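# Unroll a rolled necktie and lay it flat, folded once

## Task

Unroll the folded and rolled-up necktie and get it lying flat on the table. The finished tie must be doubled over once, flat over its whole length including the fold, roughly aligned and roughly straight, spread to its full width, with no extra folds and nothing hanging past the table edge. Dropping the tie into position is allowed. At the end the grippers must release it and move away, because the result only counts if the tie stays that way without the robot holding it.

## Robot and tools

Robot: two arms, left_arm and right_arm, each with six joints and a two-finger gripper. The names are labels only. left_arm sits on the +y side of the scene, and the names do not match the left or right side of any picture.

Frame: one shared world frame. The origin is on the table surface midway between the arm bases, +x points away from the robot over the table, +z points up. Each result's state line (left_arm: ... | right_arm: ...) gives every gripper's end_effector_position in metres and end_effector_quat_wxyz in this frame. These readings can be somewhat wrong, especially when the arm is stretched far. On a gripper, +z runs along the fingers and the fingers close along its y axis. The reported point lies between the finger pads, roughly 1 cm short of the tips.

execute_actions takes "actions", a list holding zero or one item, plus an optional "pictures" boolean (default: pictures included). An empty list only reports the current state. A move item is {"rows": [...], "steps": n}. Each row is one flat list of 14 numbers covering both arms, in this order: left_arm waist, shoulder, elbow, wrist pitch, wrist yaw, wrist roll, opening, then right_arm in the same seven-value order. Always give all 14, even if one arm stays put. The joint values are absolute target angles in radians (the same numbers Joint positions shows), not offsets. Opening ranges from -1 (closed) to +1 (fully open). steps is 1 to 15, default 15, each step 1/30 s. One row is used per step, and the final row repeats if there are fewer rows than steps. A wait item is {"steps": n} with n up to 300. It sends nothing new and returns after n steps counted from the previous result, so time spent replying counts toward it. A refused call moves nothing.

Joint ranges per arm (rad): waist -2.618 to 3.054, shoulder 0.000 to 3.142, elbow 0.000 to 3.142, wrist pitch -1.571 to 1.571, wrist yaw -1.571 to 1.571, wrist roll -2.094 to 2.094. A call is refused if a target goes over 0.036 past a stated end and also beyond where that joint currently is. The true stop may differ from the stated end by up to 0.036 either way. A target beyond the true stop is clipped there, and the result then notes "joint sent to its limit". That note may refer to an earlier action that is still running. If the note is missing, the joint may still be at its end.

Motion: speed is limited. On each step the command sent to a joint stays within a fixed distance of its measured angle: 0.202 rad for the waist, 0.258 for the shoulder, 0.238 for the elbow, 0.573 for wrist pitch, and 0.522 for wrist yaw and wrist roll. If the targets would move a gripper more than 70 mm from where it measures now, all of that arm's targets are pulled back toward the measured angles. Between calls the simulation keeps running and the arms keep heading toward the last row sent. They stop once everything has nearly stopped moving or a step is HELD. After that, only a new action makes them move on. Fingers that are still moving finish their motion.

Result lines: Joint positions and Joint velocities give, per arm, the six joints (rad, rad/s) and then the pad gap (m, m/s; 0.094 m means fully open). grip_measured shows the measured finger opening on the same -1..1 scale you command, and each gripper can read off by about 1 mm. "joint command not followed" means a clearance check changed or blocked some joint targets, but the rest of the row still ran. HELD marks steps where all or part of your row was not sent. MOTOR HOT appears from 75 °C. OVER-TEMPERATURE FAULT means an arm was stopped: at 90 °C it is stopped for 10 s, and at 100 °C its motors and gripper go limp and the arm drops. Holding a load heats the motors, even while you are thinking.

Gripping: away from the ±1 ends, the fingers go to the position where grip_measured would equal the value you command. To hold something, command less than grip_measured. About 0.03 below gives a firm grip, and a smaller difference gives a lighter one. Each pad pushes about 50 to 62 N at most, less on parts thinner than about 2 mm, such as cloth, and it can spike on first contact.

zoom_image: {"camera": name, "region": [x0, y0, x1, y1]} in pixels of that camera's latest image, with (0,0) at the top-left and a region of at most 504 by 504. It returns an enlarged view. Cameras, each 504x504: cam_high, cam_low, cam_roll_left, cam_roll_right, cam_left_wrist, cam_right_wrist (fisheye). Calibration (K, distortion, T_world_to_cam) was supplied for each camera. It can be off by a few degrees and millimetres. The wrist camera poses follow the reported joint angles.

finished_scene: {"scene": n} ends the current scene, is final, and reports whether the goal was met. It then opens the next scene with its own task. Replying without any tool call ends everything.

Avoid: letting the arms collide or push against each other (this can end the scene), dropping or slamming things, very hard pushes, leaving tie over the table edge, and holding loads for a long time. Release the tie and move the grippers away before finishing.

Each tool is called after "Request:" as name(argument=value, ...), one argument or row to a line, values as JSON.

## Session

Request:
execute_actions(
  actions=[],
)

Scene clock: 0.00 s of 7800.00 s.
left_arm: end_effector_position=(+0.3927, +0.3359, +0.4197) grip_measured=+1.000 end_effector_quat_wxyz=(+0.718, -0.035, +0.695, +0.027) | right_arm: end_effector_position=(+0.3549, -0.3646, +0.4084) grip_measured=+1.000 end_effector_quat_wxyz=(+0.708, +0.019, +0.705, -0.020)
Joint positions: left_arm=[-0.016  1.03   1.058  0.003 -0.008 -0.013  0.094] | right_arm=[-0.006  1.059  1.053  0.011  0.016 -0.001  0.094]
Joint velocities: left_arm=[ 0.007 -0.017  0.002  0.037 -0.037  0.007  0.   ] | right_arm=[ 0.002  0.012  0.007  0.037  0.007 -0.037  0.   ]

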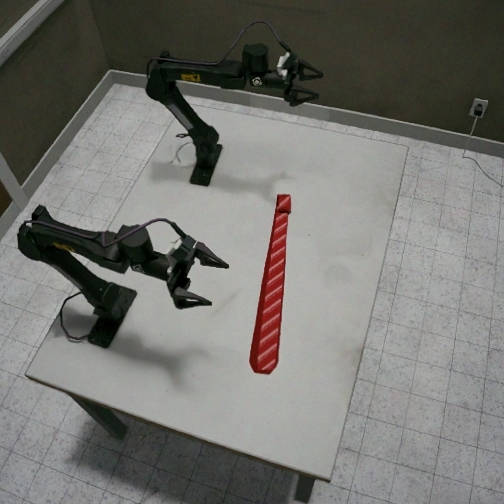

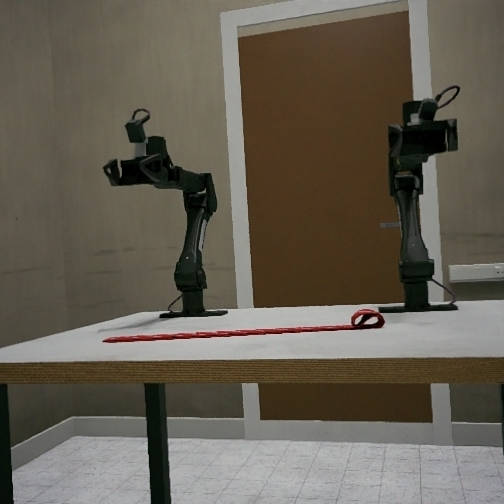

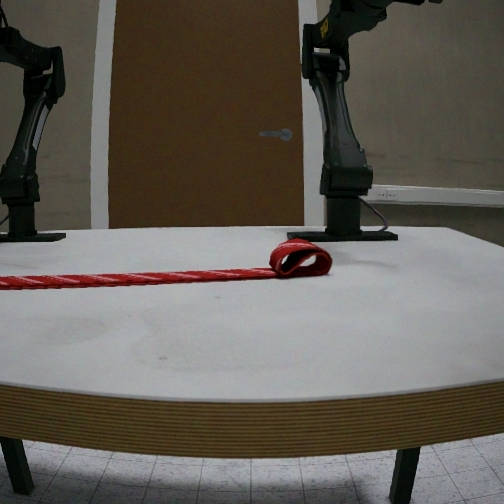

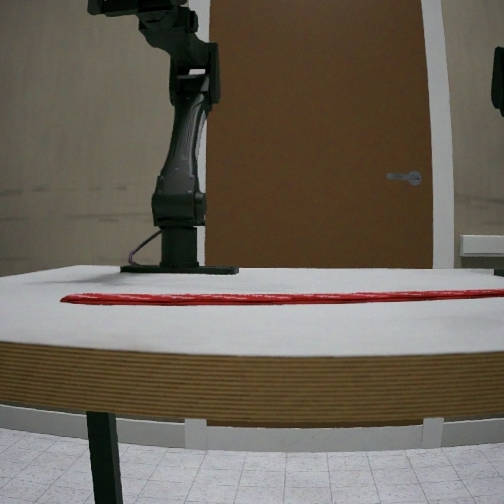

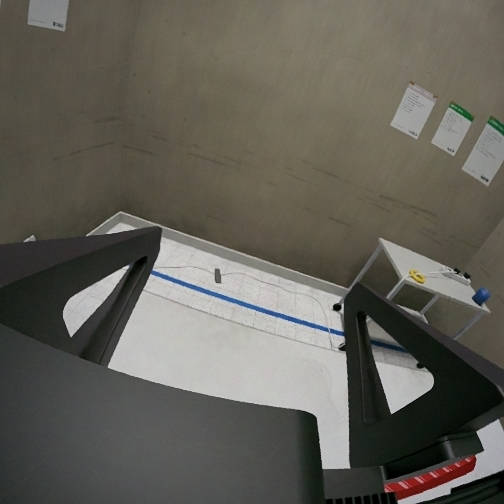

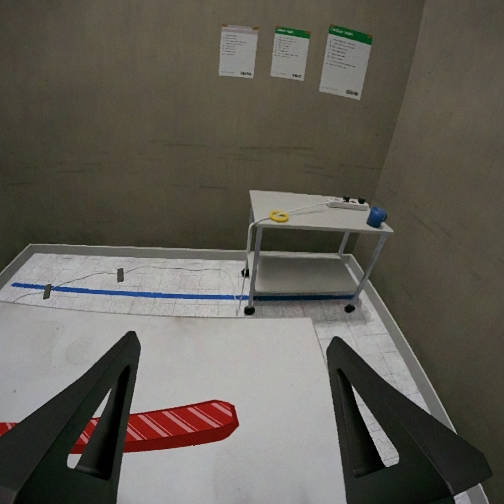

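Request:
zoom_image(
  camera="cam_roll_left",
  region=[230, 210, 370, 310],
)

Request:
zoom_image(
  camera="cam_high",
  region=[240, 170, 330, 260],
)

Region (230, 210, 370, 310) of cam_roll_left's 504x504 image, scaled by 3.600, with more detail than that image has; it fills the top 360 rows of this view, and the rest is white.

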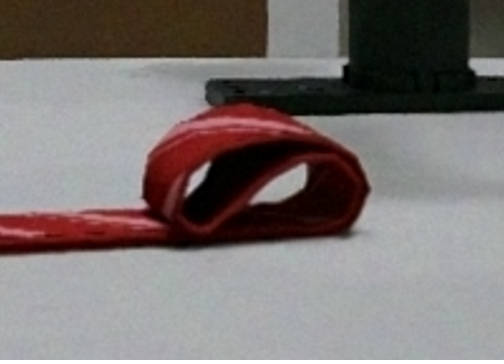

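Region (240, 170, 330, 260) of cam_high's 504x504 image, scaled by 5.600, with more detail than that image has.

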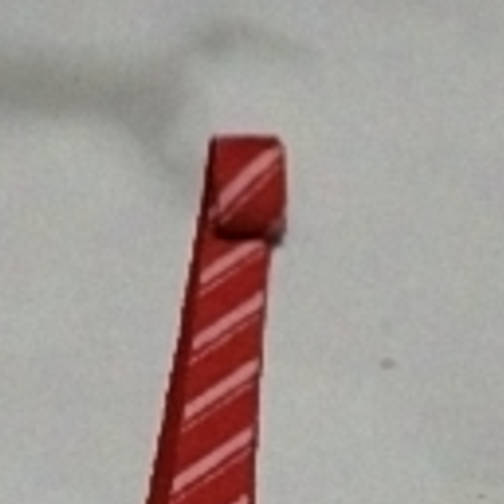

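Request:
execute_actions(
  actions=[
    {"rows":[[-0.3,1.4,1.058,-0.6,0,0,-1,0,1.059,1.053,0,0,0,1]],"steps":15},
  ],
  pictures=false,
)

Request:
execute_actions(
  actions=[
    {"steps":30},
  ],
  pictures=false,
)

Scene clock: 21.40 s of 7800.00 s.
left_arm: end_effector_position=(+0.3937, +0.2273, +0.1483) grip_measured=-0.978 end_effector_quat_wxyz=(+0.322, +0.092, +0.942, -0.033) | right_arm: end_effector_position=(+0.3549, -0.3638, +0.4027) grip_measured=+1.000 end_effector_quat_wxyz=(+0.700, +0.018, +0.713, -0.018)
Joint positions: left_arm=[-0.3    1.423  1.043 -0.532 -0.002 -0.008  0.001] | right_arm=[-0.006  1.059  1.053 -0.012  0.011 -0.001  0.094]
Joint velocities: left_arm=[-0.007  0.027 -0.1   -0.813 -0.037 -0.051  0.001] | right_arm=[ 0.007 -0.017  0.017 -0.022 -0.007  0.007  0.   ]
Steps of this call (steps 1 to 90: nothing new was sent; then 17.90 s passed at rest; steps 91 to 105: all 15 steps of this action). Readings (joint positions):
91: left_arm=[-0.026 1.038 1.060 -0.017 -0.014 -0.013] | right_arm=[-0.006 1.059 1.053 0.009 0.015 -0.001]
92: left_arm=[-0.047 1.051 1.063 -0.042 -0.015 -0.013] | right_arm=[-0.006 1.059 1.053 0.005 0.014 -0.001]
94: left_arm=[-0.098 1.100 1.063 -0.108 -0.015 -0.013] | right_arm=[-0.006 1.059 1.053 -0.002 0.013 -0.001]
98: left_arm=[-0.199 1.246 1.063 -0.250 -0.014 -0.013] | right_arm=[-0.006 1.059 1.053 -0.009 0.012 -0.001]
105: the state above

Scene clock: 22.40 s of 7800.00 s.
left_arm: end_effector_position=(+0.3805, +0.2300, +0.1383) grip_measured=-0.978 end_effector_quat_wxyz=(+0.291, +0.094, +0.952, -0.030) | right_arm: end_effector_position=(+0.3549, -0.3638, +0.4026) grip_measured=+1.000 end_effector_quat_wxyz=(+0.700, +0.018, +0.713, -0.018)
Joint positions: left_arm=[-0.3    1.423  1.042 -0.597 -0.002 -0.007  0.001] | right_arm=[-0.006  1.059  1.053 -0.012  0.011 -0.001  0.094]
Joint velocities: left_arm=[ 0.002 -0.007  0.007  0.007 -0.051 -0.022 -0.001] | right_arm=[ 0.007 -0.002 -0.007 -0.051  0.007 -0.007  0.   ]
Steps of this call (steps 1 to 30: the robot went on to your last target). Readings (joint positions):
1: left_arm=[-0.300 1.423 1.042 -0.554 -0.002 -0.008] | right_arm=[-0.006 1.059 1.053 -0.012 0.011 -0.001]
2: left_arm=[-0.300 1.423 1.042 -0.566 -0.002 -0.008] | right_arm=[-0.006 1.059 1.053 -0.012 0.011 -0.001]
4: left_arm=[-0.300 1.423 1.042 -0.578 -0.002 -0.008] | right_arm=[-0.006 1.059 1.053 -0.012 0.011 -0.001]
8: left_arm=[-0.300 1.423 1.042 -0.590 -0.002 -0.007] | right_arm=[-0.006 1.059 1.053 -0.012 0.011 -0.001]
30: the state above
All arms were judged still, so your last target was given up. Only a new action makes them travel on or press farther. Fingers that are still opening or closing keep moving.

Request:
execute_actions(
  actions=[
    {"rows":[[-0.585,1.72,1.114,-0.55,0,0,-1,0,1.059,1.053,0,0,0,1]],"steps":15},
  ],
  pictures=false,
)

Request:
execute_actions(
  actions=[
    {"steps":20},
  ],
)

Scene clock: 42.60 s of 7800.00 s.
left_arm: end_effector_position=(+0.3573, +0.1199, +0.0454) grip_measured=-0.978 end_effector_quat_wxyz=(+0.173, +0.240, +0.954, -0.048) | right_arm: end_effector_position=(+0.3549, -0.3637, +0.4026) grip_measured=+1.000 end_effector_quat_wxyz=(+0.700, +0.018, +0.713, -0.018)
Joint positions: left_arm=[-0.591  1.748  1.097 -0.559  0.007 -0.005  0.001] | right_arm=[-0.006  1.059  1.053 -0.012  0.011 -0.001  0.094]
Joint velocities: left_arm=[ 0.022 -0.002 -0.002  0.022  0.037 -0.022  0.001] | right_arm=[-0.007  0.012 -0.002  0.022 -0.037  0.022  0.   ]
Steps of this call (steps 1 to 90: nothing new was sent; then 16.70 s passed at rest; steps 91 to 105: all 15 steps of this action). Readings (joint positions):
91: left_arm=[-0.316 1.444 1.051 -0.601 -0.012 -0.007] | right_arm=[-0.006 1.059 1.053 -0.012 0.011 -0.001]
92: left_arm=[-0.352 1.486 1.070 -0.592 -0.018 -0.007] | right_arm=[-0.006 1.059 1.053 -0.012 0.011 -0.001]
94: left_arm=[-0.448 1.597 1.094 -0.560 -0.018 -0.007] | right_arm=[-0.006 1.059 1.053 -0.012 0.011 -0.001]
98: left_arm=[-0.596 1.746 1.097 -0.555 0.003 -0.006] | right_arm=[-0.006 1.059 1.053 -0.012 0.011 -0.001]
105: the state above

Scene clock: 43.27 s of 7800.00 s.
left_arm: end_effector_position=(+0.3573, +0.1200, +0.0454) grip_measured=-0.978 end_effector_quat_wxyz=(+0.173, +0.239, +0.954, -0.048) | right_arm: end_effector_position=(+0.3549, -0.3637, +0.4026) grip_measured=+1.000 end_effector_quat_wxyz=(+0.700, +0.018, +0.713, -0.018)
Joint positions: left_arm=[-0.591  1.748  1.097 -0.559  0.007 -0.005  0.001] | right_arm=[-0.006  1.059  1.053 -0.012  0.011 -0.001  0.094]
Joint velocities: left_arm=[-0.002 -0.012 -0.012  0.037 -0.007  0.007 -0.001] | right_arm=[ 0.007  0.017  0.007 -0.051  0.022 -0.007  0.   ]
Steps of this call (steps 1 to 15: the robot went on to your last target; steps 16 to 20: nothing new was sent). Readings (joint positions):
1: left_arm=[-0.591 1.748 1.097 -0.559 0.007 -0.005] | right_arm=[-0.006 1.059 1.053 -0.012 0.011 -0.001]
2: left_arm=[-0.591 1.748 1.097 -0.559 0.007 -0.005] | right_arm=[-0.006 1.059 1.053 -0.012 0.011 -0.001]
4: left_arm=[-0.591 1.748 1.097 -0.559 0.007 -0.005] | right_arm=[-0.006 1.059 1.053 -0.012 0.011 -0.001]
8: left_arm=[-0.591 1.748 1.097 -0.559 0.007 -0.005] | right_arm=[-0.006 1.059 1.053 -0.012 0.011 -0.001]
20: the state above
All arms were judged still, so your last target was given up. Only a new action makes them travel on or press farther. Fingers that are still opening or closing keep moving.
camera_calibration (this result's frames):
cam_left_wrist: T_world_to_cam=[[-0.185837, -0.980408, 0.0653093, 0.187382], [-0.952111, 0.1961, 0.234582, 0.322961], [-0.242793, -0.0185877, -0.9699, 0.236824], [0, 0, 0, 1]] pos_world=[0.399816, 0.124781, 0.141697]
cam_right_wrist: T_world_to_cam=[[-0.0915788, -0.991798, 0.0891679, -0.374454], [-0.585512, -0.0187995, -0.810446, 0.574821], [0.805475, -0.126429, -0.578987, 0.000689723], [0, 0, 0, 1]] pos_world=[0.301717, -0.36049, 0.49965]

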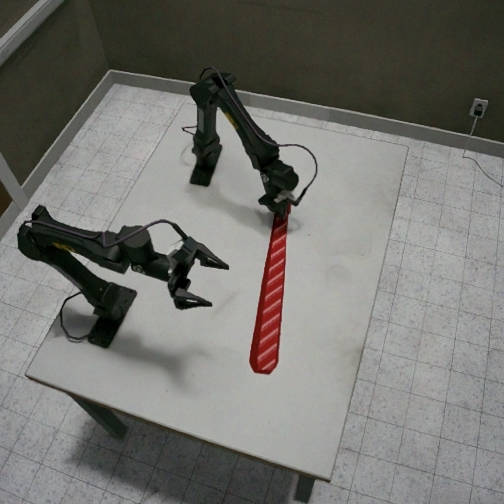

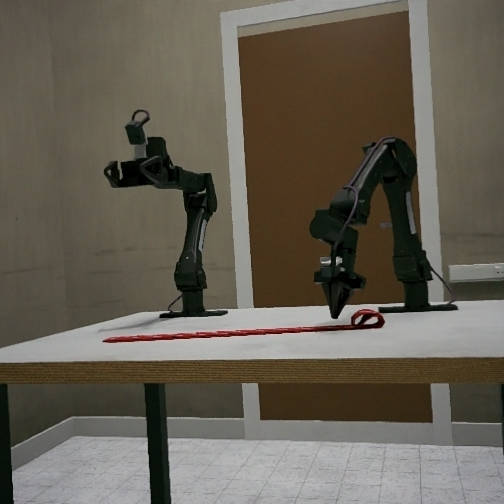

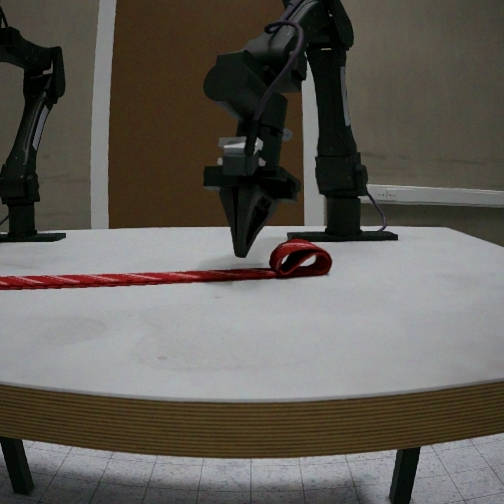

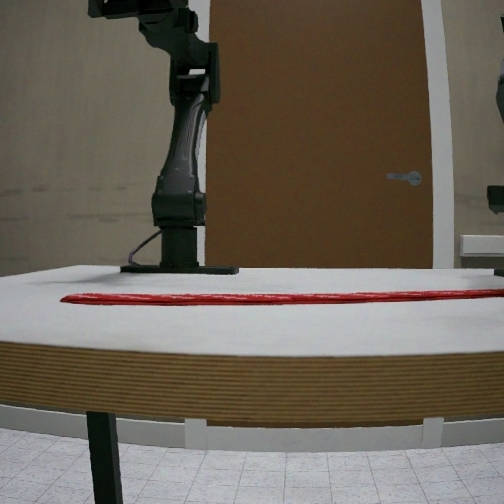

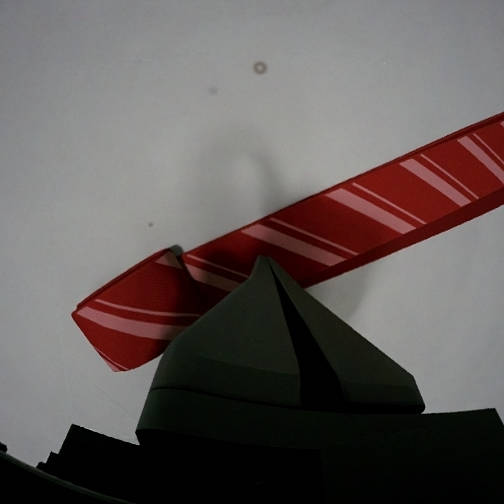

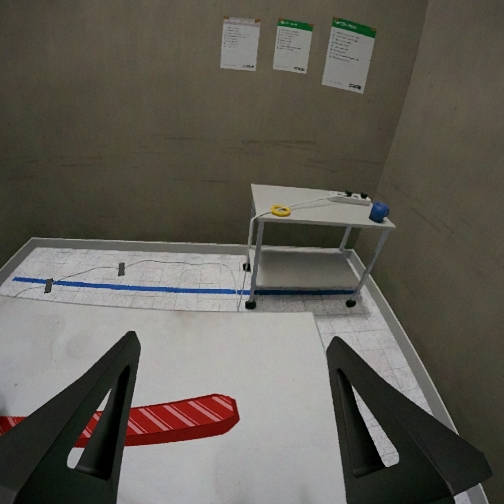

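Request:
execute_actions(
  actions=[
    {"rows":[[-0.585,1.74,1.114,-0.55,0,0.8,-0.5,0,1.059,1.053,0,0,0,1]],"steps":15},
  ],
)

Scene clock: 49.77 s of 7800.00 s.
left_arm: end_effector_position=(+0.3574, +0.1201, +0.0454) grip_measured=-0.502 end_effector_quat_wxyz=(+0.179, +0.578, +0.796, +0.021) | right_arm: end_effector_position=(+0.3549, -0.3637, +0.4026) grip_measured=+1.000 end_effector_quat_wxyz=(+0.700, +0.018, +0.713, -0.018)
Joint positions: left_arm=[-0.591  1.748  1.097 -0.559  0.006  0.759  0.023] | right_arm=[-0.006  1.059  1.053 -0.012  0.011 -0.001  0.094]
Joint velocities: left_arm=[-0.002 -0.017  0.007 -0.022 -0.081  0.256  0.001] | right_arm=[ 0.002  0.002  0.007  0.007 -0.022 -0.022  0.   ]
Steps of this call (steps 1 to 90: nothing new was sent; then 3.00 s passed at rest; steps 91 to 105: all 15 steps of this action). Readings (joint positions):
91: left_arm=[-0.591 1.748 1.097 -0.559 0.007 0.076] | right_arm=[-0.006 1.059 1.053 -0.012 0.011 -0.001]
92: left_arm=[-0.591 1.748 1.097 -0.559 0.007 0.176] | right_arm=[-0.006 1.059 1.053 -0.012 0.011 -0.001]
94: left_arm=[-0.591 1.748 1.097 -0.559 0.007 0.375] | right_arm=[-0.006 1.059 1.053 -0.012 0.011 -0.001]
98: left_arm=[-0.591 1.748 1.097 -0.559 0.007 0.624] | right_arm=[-0.006 1.059 1.053 -0.012 0.011 -0.001]
105: the state above
camera_calibration (this result's frames):
cam_left_wrist: T_world_to_cam=[[-0.772021, -0.603835, -0.19841, 0.363754], [-0.635595, 0.73423, 0.238592, 0.145051], [0.00160774, 0.310306, -0.950635, 0.109109], [0, 0, 0, 1]] pos_world=[0.372844, 0.0792896, 0.141287]
cam_right_wrist: T_world_to_cam=[[-0.0915788, -0.991798, 0.0891679, -0.374454], [-0.585512, -0.0187995, -0.810446, 0.574821], [0.805475, -0.126429, -0.578987, 0.000689723], [0, 0, 0, 1]] pos_world=[0.301717, -0.36049, 0.49965]

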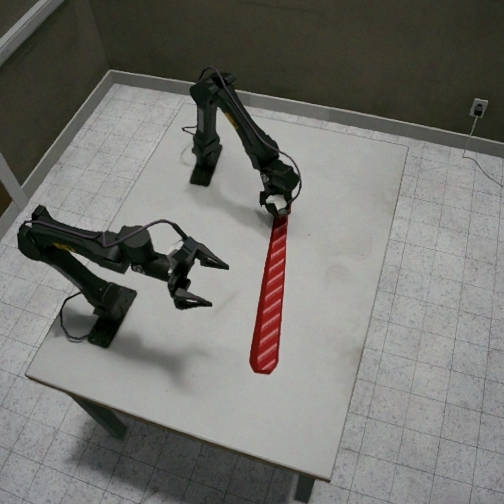

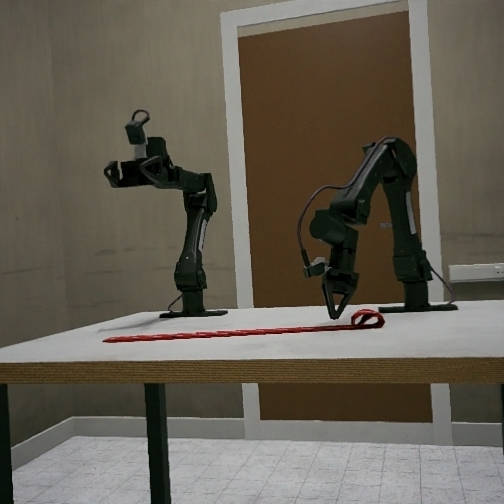

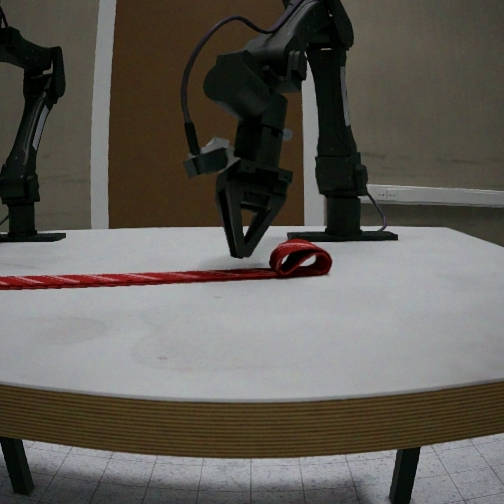

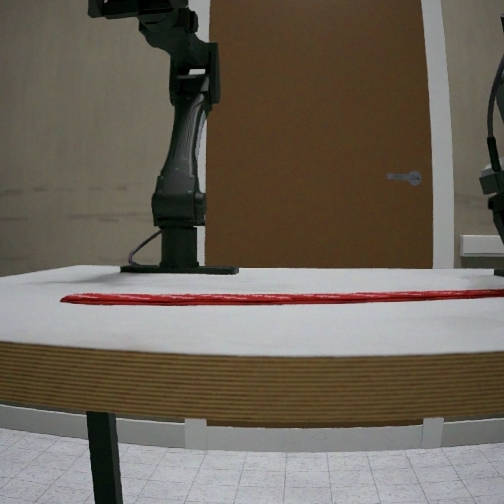

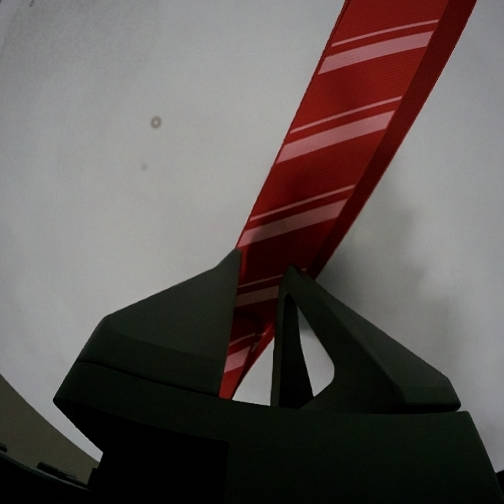

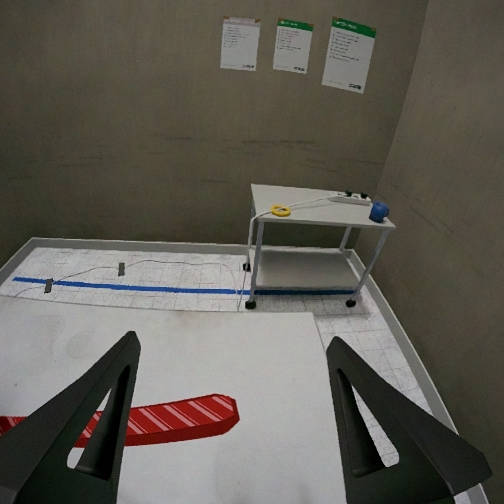

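Request:
execute_actions(
  actions=[
    {"rows":[[-0.585,1.85,1.40,-0.9,0,1.2,-0.5,0,1.059,1.053,0,0,0,1],[-0.585,1.85,1.45,-0.93,0,1.2,-0.5,0,1.059,1.053,0,0,0,1],[-0.585,1.9,1.49,-0.94,0,1.2,-0.5,0,1.059,1.053,0,0,0,1],[-0.585,1.95,1.49,-0.94,0,1.2,-0.5,0,1.059,1.053,0,0,0,1],[-0.585,1.98,1.49,-0.94,0,1.2,-0.5,0,1.059,1.053,0,0,0,1]],"steps":15},
  ],
)

Scene clock: 57.27 s of 7800.00 s.
left_arm: end_effector_position=(+0.3743, +0.1113, +0.0466) grip_measured=-0.502 end_effector_quat_wxyz=(+0.068, +0.741, +0.667, +0.022) | right_arm: end_effector_position=(+0.3549, -0.3637, +0.4026) grip_measured=+1.000 end_effector_quat_wxyz=(+0.700, +0.018, +0.713, -0.018)
Joint positions: left_arm=[-0.591  1.986  1.474 -0.917  0.005  1.18   0.023] | right_arm=[-0.006  1.059  1.053 -0.012  0.011 -0.001  0.094]
Joint velocities: left_arm=[ 0.007 -0.002  0.007 -0.066  0.007  0.022 -0.   ] | right_arm=[ 0.002  0.002  0.007 -0.022  0.007 -0.022  0.   ]
Steps of this call (steps 1 to 30: the robot went on to your last target; steps 31 to 120: nothing new was sent; then 3.00 s passed at rest; steps 121 to 135: all 15 steps of this action). Readings (joint positions):
121: left_arm=[-0.591 1.767 1.139 -0.626 0.006 0.858] | right_arm=[-0.006 1.059 1.053 -0.012 0.011 -0.001]
122: left_arm=[-0.591 1.802 1.209 -0.707 0.006 0.926] | right_arm=[-0.006 1.059 1.053 -0.012 0.011 -0.001]
124: left_arm=[-0.591 1.879 1.358 -0.798 0.006 1.023] | right_arm=[-0.006 1.059 1.053 -0.012 0.011 -0.001]
128: left_arm=[-0.591 1.963 1.474 -0.836 0.005 1.124] | right_arm=[-0.006 1.059 1.053 -0.012 0.011 -0.001]
135: the state above
camera_calibration (this result's frames):
cam_left_wrist: T_world_to_cam=[[-0.965392, -0.207676, -0.157763, 0.398083], [-0.25788, 0.850438, 0.458533, -0.00257765], [0.0389414, 0.483348, -0.874562, 0.076165], [0, 0, 0, 1]] pos_world=[0.380675, 0.0480503, 0.130596]
cam_right_wrist: T_world_to_cam=[[-0.0915788, -0.991798, 0.0891679, -0.374454], [-0.585512, -0.0187995, -0.810446, 0.574821], [0.805475, -0.126429, -0.578987, 0.000689723], [0, 0, 0, 1]] pos_world=[0.301717, -0.36049, 0.49965]

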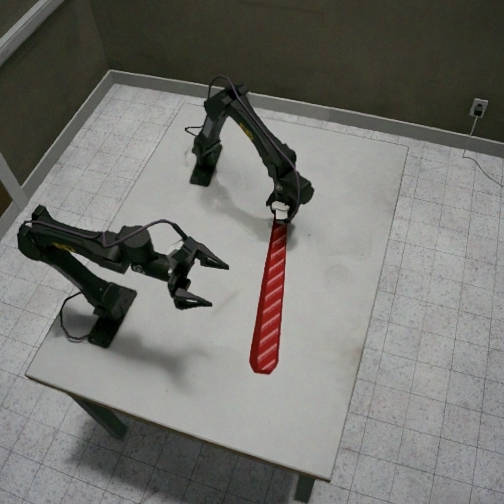

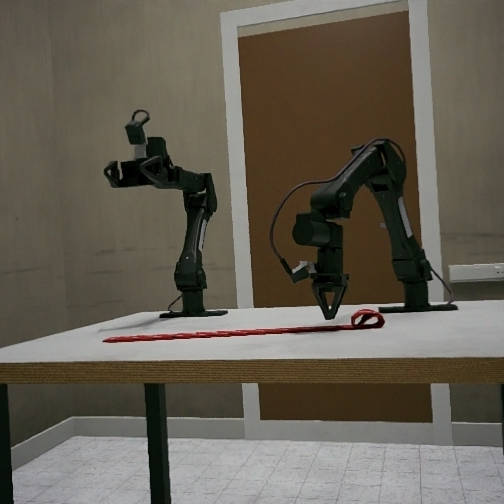

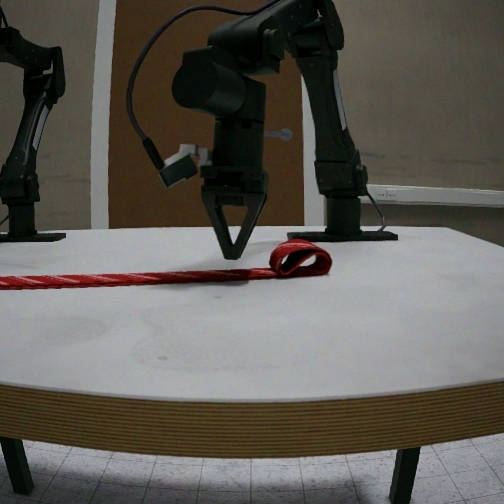

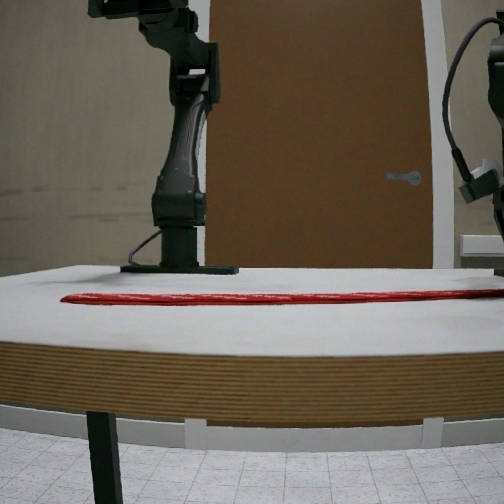

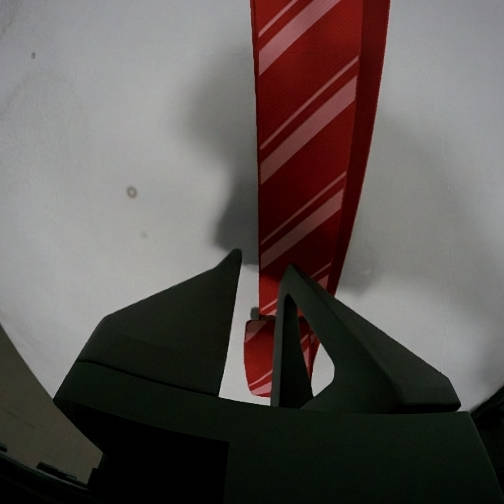

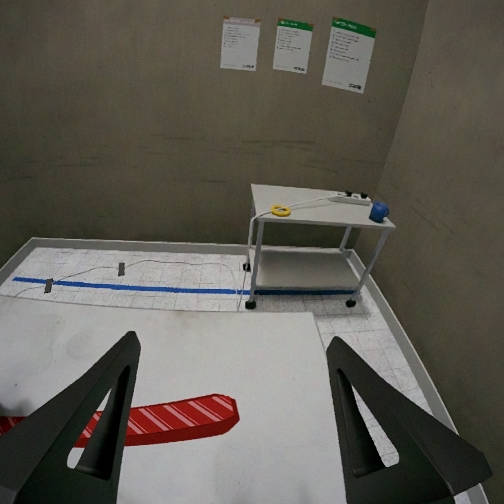

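Request:
execute_actions(
  actions=[
    {"rows":[[-0.6,1.93,1.37,-0.84,0,1.2,-0.5,0,1.059,1.053,0,0,0,1],[-0.6,1.945,1.36,-0.83,0,1.2,-0.5,0,1.059,1.053,0,0,0,1]],"steps":15},
  ],
)

Scene clock: 66.70 s of 7800.00 s.
left_arm: end_effector_position=(+0.3589, +0.1198, +0.0277) grip_measured=-0.502 end_effector_quat_wxyz=(+0.058, +0.746, +0.663, +0.019) | right_arm: end_effector_position=(+0.3549, -0.3637, +0.4026) grip_measured=+1.000 end_effector_quat_wxyz=(+0.700, +0.018, +0.713, -0.018)
Joint positions: left_arm=[-0.591  1.962  1.364 -0.851  0.004  1.194  0.023] | right_arm=[-0.006  1.059  1.053 -0.012  0.011 -0.001  0.094]
Joint velocities: left_arm=[-0.007  0.002 -0.007 -0.037 -0.051 -0.051  0.   ] | right_arm=[ 0.007 -0.007 -0.022  0.051 -0.051  0.007  0.   ]
Steps of this call (steps 1 to 30: the robot went on to your last target; steps 31 to 120: nothing new was sent; then 4.93 s passed at rest; steps 121 to 135: all 15 steps of this action). Readings (joint positions):
121: left_arm=[-0.591 1.980 1.457 -0.909 0.005 1.194] | right_arm=[-0.006 1.059 1.053 -0.012 0.011 -0.001]
122: left_arm=[-0.591 1.969 1.428 -0.886 0.005 1.194] | right_arm=[-0.006 1.059 1.053 -0.012 0.011 -0.001]
124: left_arm=[-0.591 1.964 1.386 -0.873 0.004 1.194] | right_arm=[-0.006 1.059 1.053 -0.012 0.011 -0.001]
128: left_arm=[-0.591 1.962 1.364 -0.856 0.004 1.194] | right_arm=[-0.006 1.059 1.053 -0.012 0.011 -0.001]
135: the state above
camera_calibration (this result's frames):
cam_left_wrist: T_world_to_cam=[[-0.970708, -0.192407, -0.143895, 0.381718], [-0.238247, 0.848262, 0.472959, -0.0122658], [0.0310598, 0.493387, -0.869255, 0.0576277], [0, 0, 0, 1]] pos_world=[0.365824, 0.0554171, 0.110822]
cam_right_wrist: T_world_to_cam=[[-0.0915788, -0.991798, 0.0891679, -0.374454], [-0.585512, -0.0187995, -0.810446, 0.574821], [0.805475, -0.126429, -0.578987, 0.000689723], [0, 0, 0, 1]] pos_world=[0.301717, -0.36049, 0.49965]

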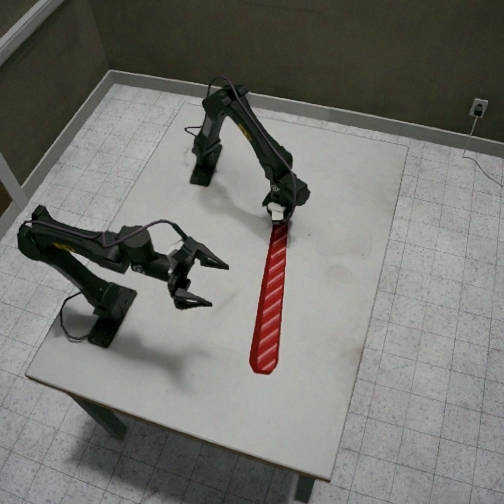

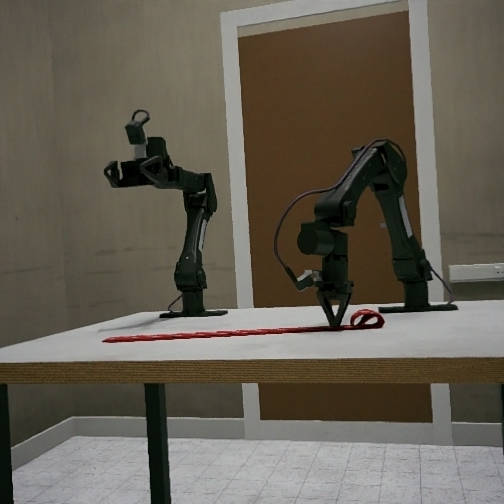

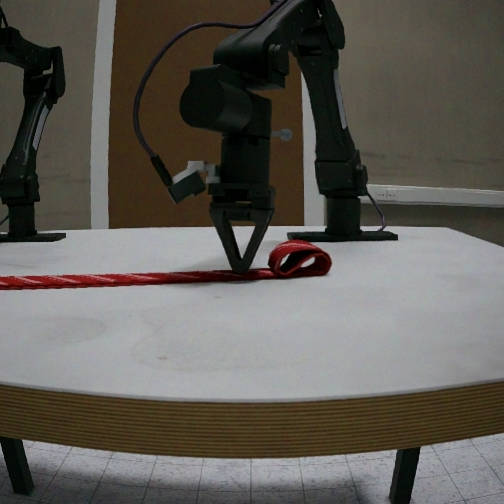

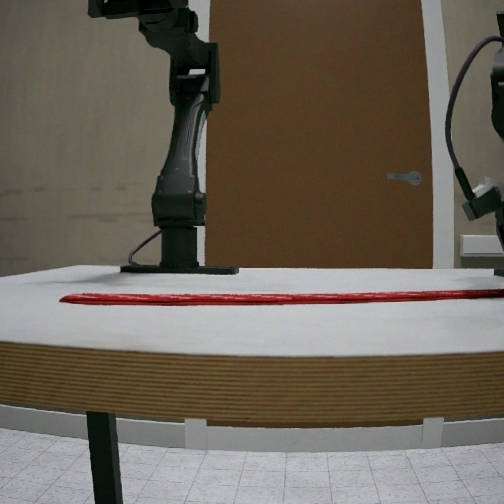

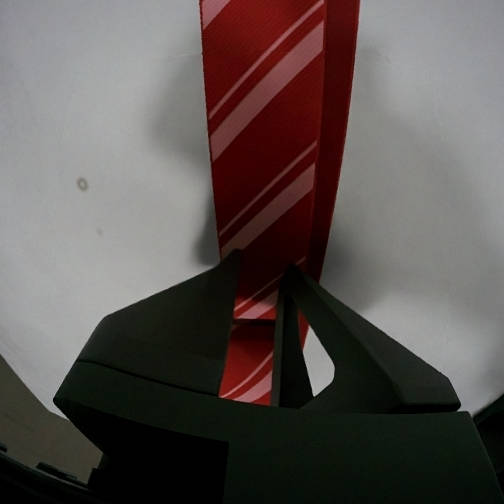

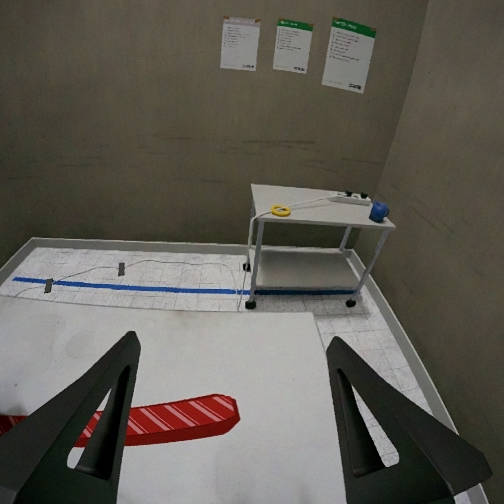

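Request:
execute_actions(
  actions=[
    {"rows":[[-0.55,1.90,1.30,-0.82,0,1.15,-0.5,0,1.059,1.053,0,0,0,1],[-0.55,1.90,1.30,-0.82,0,1.15,-0.5,0,1.059,1.053,0,0,0,1],[-0.55,1.90,1.30,-0.82,0,1.15,-0.5,0,1.059,1.053,0,0,0,1],[-0.5,1.85,1.24,-0.80,0,1.1,-0.5,0,1.059,1.053,0,0,0,1],[-0.5,1.85,1.24,-0.80,0,1.1,-0.5,0,1.059,1.053,0,0,0,1],[-0.5,1.85,1.24,-0.80,0,1.1,-0.5,0,1.059,1.053,0,0,0,1],[-0.46,1.80,1.18,-0.79,0,1.1,-0.5,0,1.059,1.053,0,0,0,1],[-0.46,1.80,1.18,-0.79,0,1.1,-0.5,0,1.059,1.053,0,0,0,1],[-0.46,1.80,1.18,-0.79,0,1.1,-0.5,0,1.059,1.053,0,0,0,1],[-0.42,1.765,1.125,-0.78,0,1.1,-0.5,0,1.059,1.053,0,0,0,1]],"steps":15},
  ],
)

Scene clock: 80.00 s of 7800.00 s.
left_arm: end_effector_position=(+0.3382, +0.1976, +0.0265) grip_measured=-0.502 end_effector_quat_wxyz=(+0.053, +0.657, +0.752, +0.023) | right_arm: end_effector_position=(+0.3549, -0.3637, +0.4026) grip_measured=+1.000 end_effector_quat_wxyz=(+0.700, +0.018, +0.713, -0.018)
Joint positions: left_arm=[-0.419  1.793  1.132 -0.795 -0.001  1.112  0.023] | right_arm=[-0.006  1.059  1.053 -0.012  0.011 -0.001  0.094]
Joint velocities: left_arm=[ 0.012  0.007 -0.017 -0.081 -0.051  0.007 -0.   ] | right_arm=[ 0.012  0.007 -0.012  0.007 -0.037 -0.051  0.   ]
Steps of this call (steps 1 to 15: the robot went on to your last target; steps 16 to 110: nothing new was sent; then 9.13 s passed at rest; steps 111 to 125: all 15 steps of this action). Readings (joint positions):
111: left_arm=[-0.588 1.956 1.355 -0.841 0.005 1.188] | right_arm=[-0.006 1.059 1.053 -0.012 0.011 -0.001]
112: left_arm=[-0.583 1.945 1.338 -0.833 0.006 1.182] | right_arm=[-0.006 1.059 1.053 -0.012 0.011 -0.001]
114: left_arm=[-0.562 1.921 1.306 -0.821 0.007 1.165] | right_arm=[-0.006 1.059 1.053 -0.012 0.011 -0.001]
118: left_arm=[-0.490 1.857 1.219 -0.802 0.005 1.130] | right_arm=[-0.006 1.059 1.053 -0.012 0.011 -0.001]
125: the state above
camera_calibration (this result's frames):
cam_left_wrist: T_world_to_cam=[[-0.892123, -0.430624, -0.13667, 0.396757], [-0.440605, 0.762372, 0.473979, 0.00272319], [-0.0999136, 0.483065, -0.869865, 0.0652095], [0, 0, 0, 1]] pos_world=[0.361671, 0.137277, 0.109657]
cam_right_wrist: T_world_to_cam=[[-0.0915788, -0.991798, 0.0891679, -0.374454], [-0.585512, -0.0187995, -0.810446, 0.574821], [0.805475, -0.126429, -0.578987, 0.000689723], [0, 0, 0, 1]] pos_world=[0.301717, -0.36049, 0.49965]

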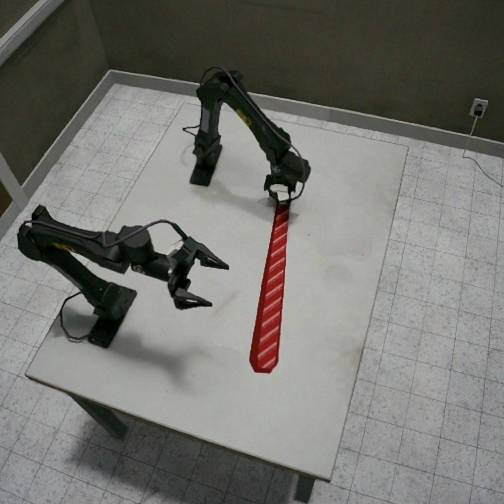

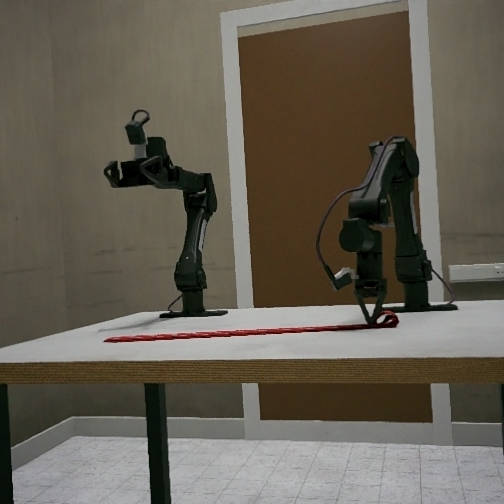

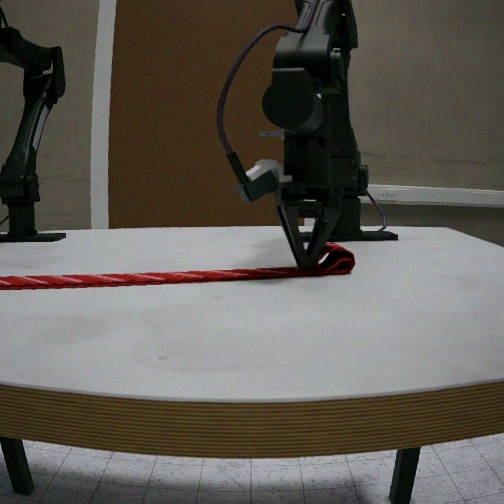

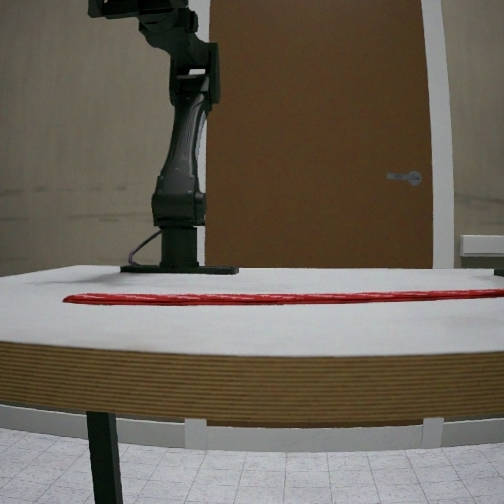

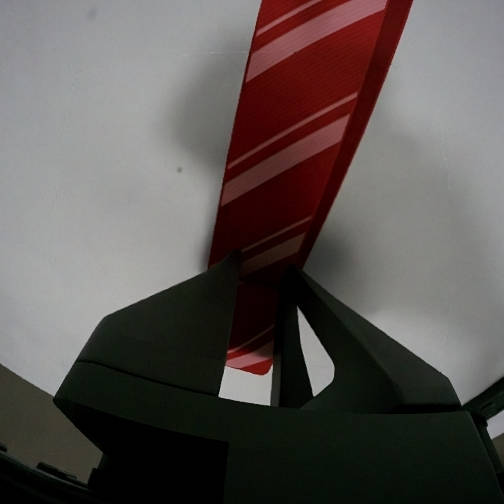

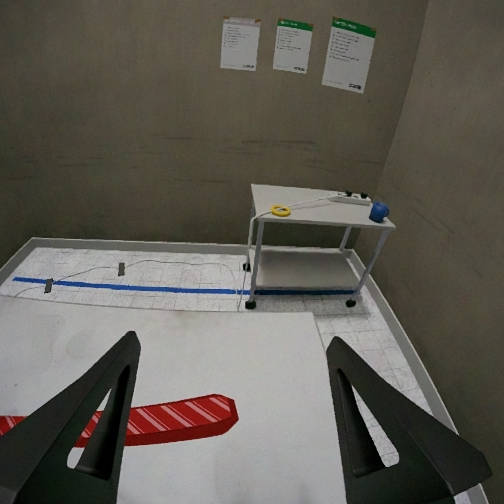

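Request:
execute_actions(
  actions=[
    {"rows":[[-0.365,1.73,1.085,-0.77,0,1.35,-0.5,0,1.059,1.053,0,0,0,1],[-0.365,1.73,1.085,-0.77,0,1.35,-0.5,0,1.059,1.053,0,0,0,1],[-0.365,1.73,1.085,-0.77,0,1.35,-0.5,0,1.059,1.053,0,0,0,1],[-0.31,1.70,1.045,-0.765,0,1.42,-0.5,0,1.059,1.053,0,0,0,1],[-0.31,1.70,1.045,-0.765,0,1.42,-0.5,0,1.059,1.053,0,0,0,1],[-0.31,1.70,1.045,-0.765,0,1.42,-0.5,0,1.059,1.053,0,0,0,1],[-0.255,1.67,1.007,-0.757,0,1.5,-0.5,0,1.059,1.053,0,0,0,1],[-0.255,1.67,1.007,-0.757,0,1.5,-0.5,0,1.059,1.053,0,0,0,1],[-0.255,1.67,1.007,-0.757,0,1.5,-0.5,0,1.059,1.053,0,0,0,1],[-0.2,1.64,0.972,-0.75,0,1.55,-0.5,0,1.059,1.053,0,0,0,1]],"steps":15},
  ],
)

Scene clock: 92.23 s of 7800.00 s.
left_arm: end_effector_position=(+0.3210, +0.2735, +0.0259) grip_measured=-0.502 end_effector_quat_wxyz=(+0.047, +0.719, +0.692, +0.042) | right_arm: end_effector_position=(+0.3549, -0.3637, +0.4026) grip_measured=+1.000 end_effector_quat_wxyz=(+0.700, +0.018, +0.713, -0.018)
Joint positions: left_arm=[-0.2    1.668  0.98  -0.757 -0.003  1.505  0.023] | right_arm=[-0.006  1.059  1.053 -0.012  0.011 -0.001  0.094]
Joint velocities: left_arm=[ 0.012  0.002 -0.022  0.037 -0.081  0.271 -0.   ] | right_arm=[-0.017  0.027  0.002 -0.007  0.081  0.007  0.   ]
Steps of this call (steps 1 to 15: the robot went on to your last target; steps 16 to 110: nothing new was sent; then 8.07 s passed at rest; steps 111 to 125: all 15 steps of this action). Readings (joint positions):
111: left_arm=[-0.414 1.788 1.125 -0.782 0.000 1.144] | right_arm=[-0.006 1.059 1.053 -0.012 0.011 -0.001]
112: left_arm=[-0.405 1.779 1.113 -0.777 0.001 1.184] | right_arm=[-0.006 1.059 1.053 -0.012 0.011 -0.001]
114: left_arm=[-0.375 1.758 1.090 -0.772 0.003 1.254] | right_arm=[-0.006 1.059 1.053 -0.012 0.011 -0.001]
118: left_arm=[-0.291 1.714 1.036 -0.763 0.002 1.375] | right_arm=[-0.006 1.059 1.053 -0.012 0.011 -0.001]
125: the state above
camera_calibration (this result's frames):
cam_left_wrist: T_world_to_cam=[[-0.948821, -0.265451, -0.171097, 0.387924], [-0.315786, 0.804725, 0.50269, -0.114818], [0.00424646, 0.530993, -0.847366, -0.0208664], [0, 0, 0, 1]] pos_world=[0.331901, 0.206452, 0.106409]
cam_right_wrist: T_world_to_cam=[[-0.0915788, -0.991798, 0.0891679, -0.374454], [-0.585512, -0.0187995, -0.810446, 0.574821], [0.805475, -0.126429, -0.578987, 0.000689723], [0, 0, 0, 1]] pos_world=[0.301717, -0.36049, 0.49965]

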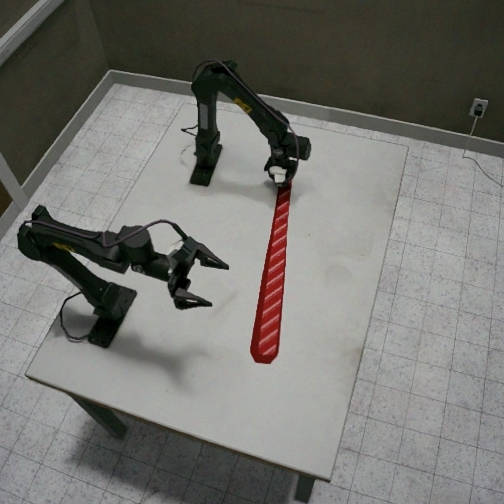

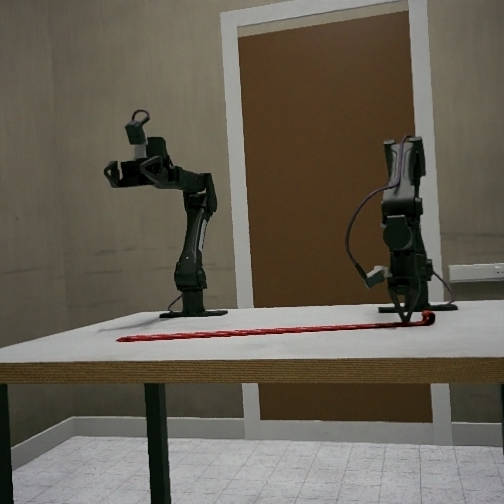

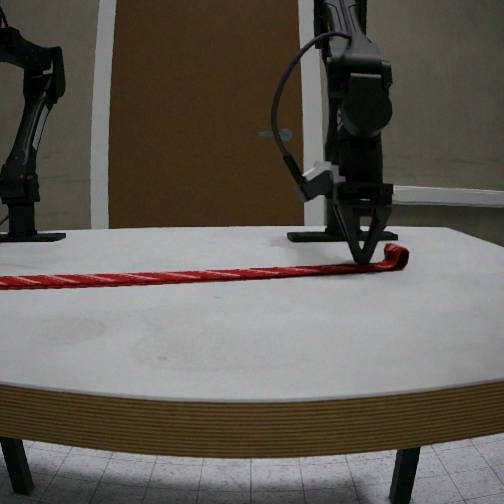

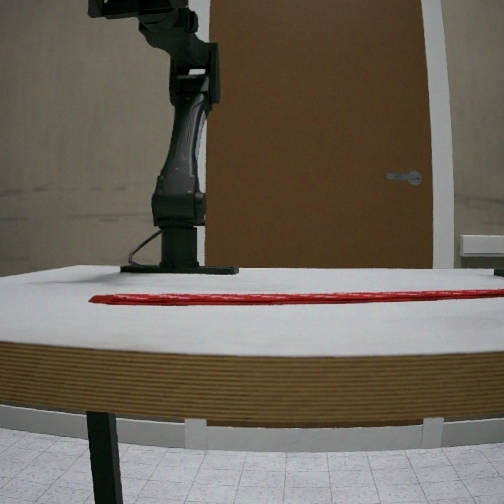

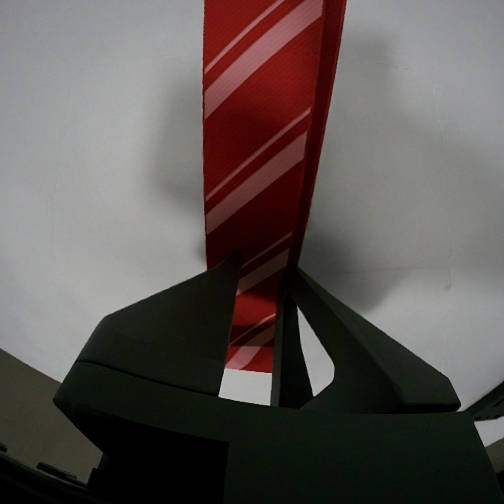

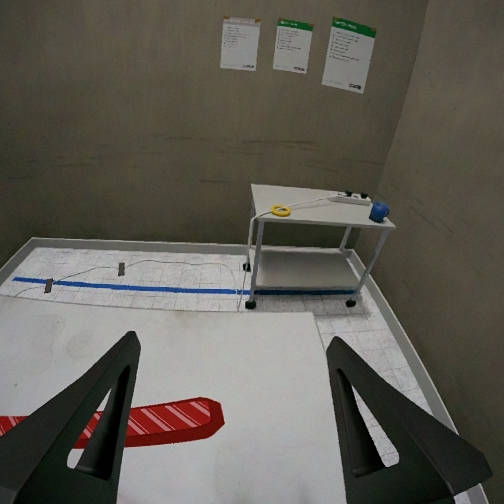

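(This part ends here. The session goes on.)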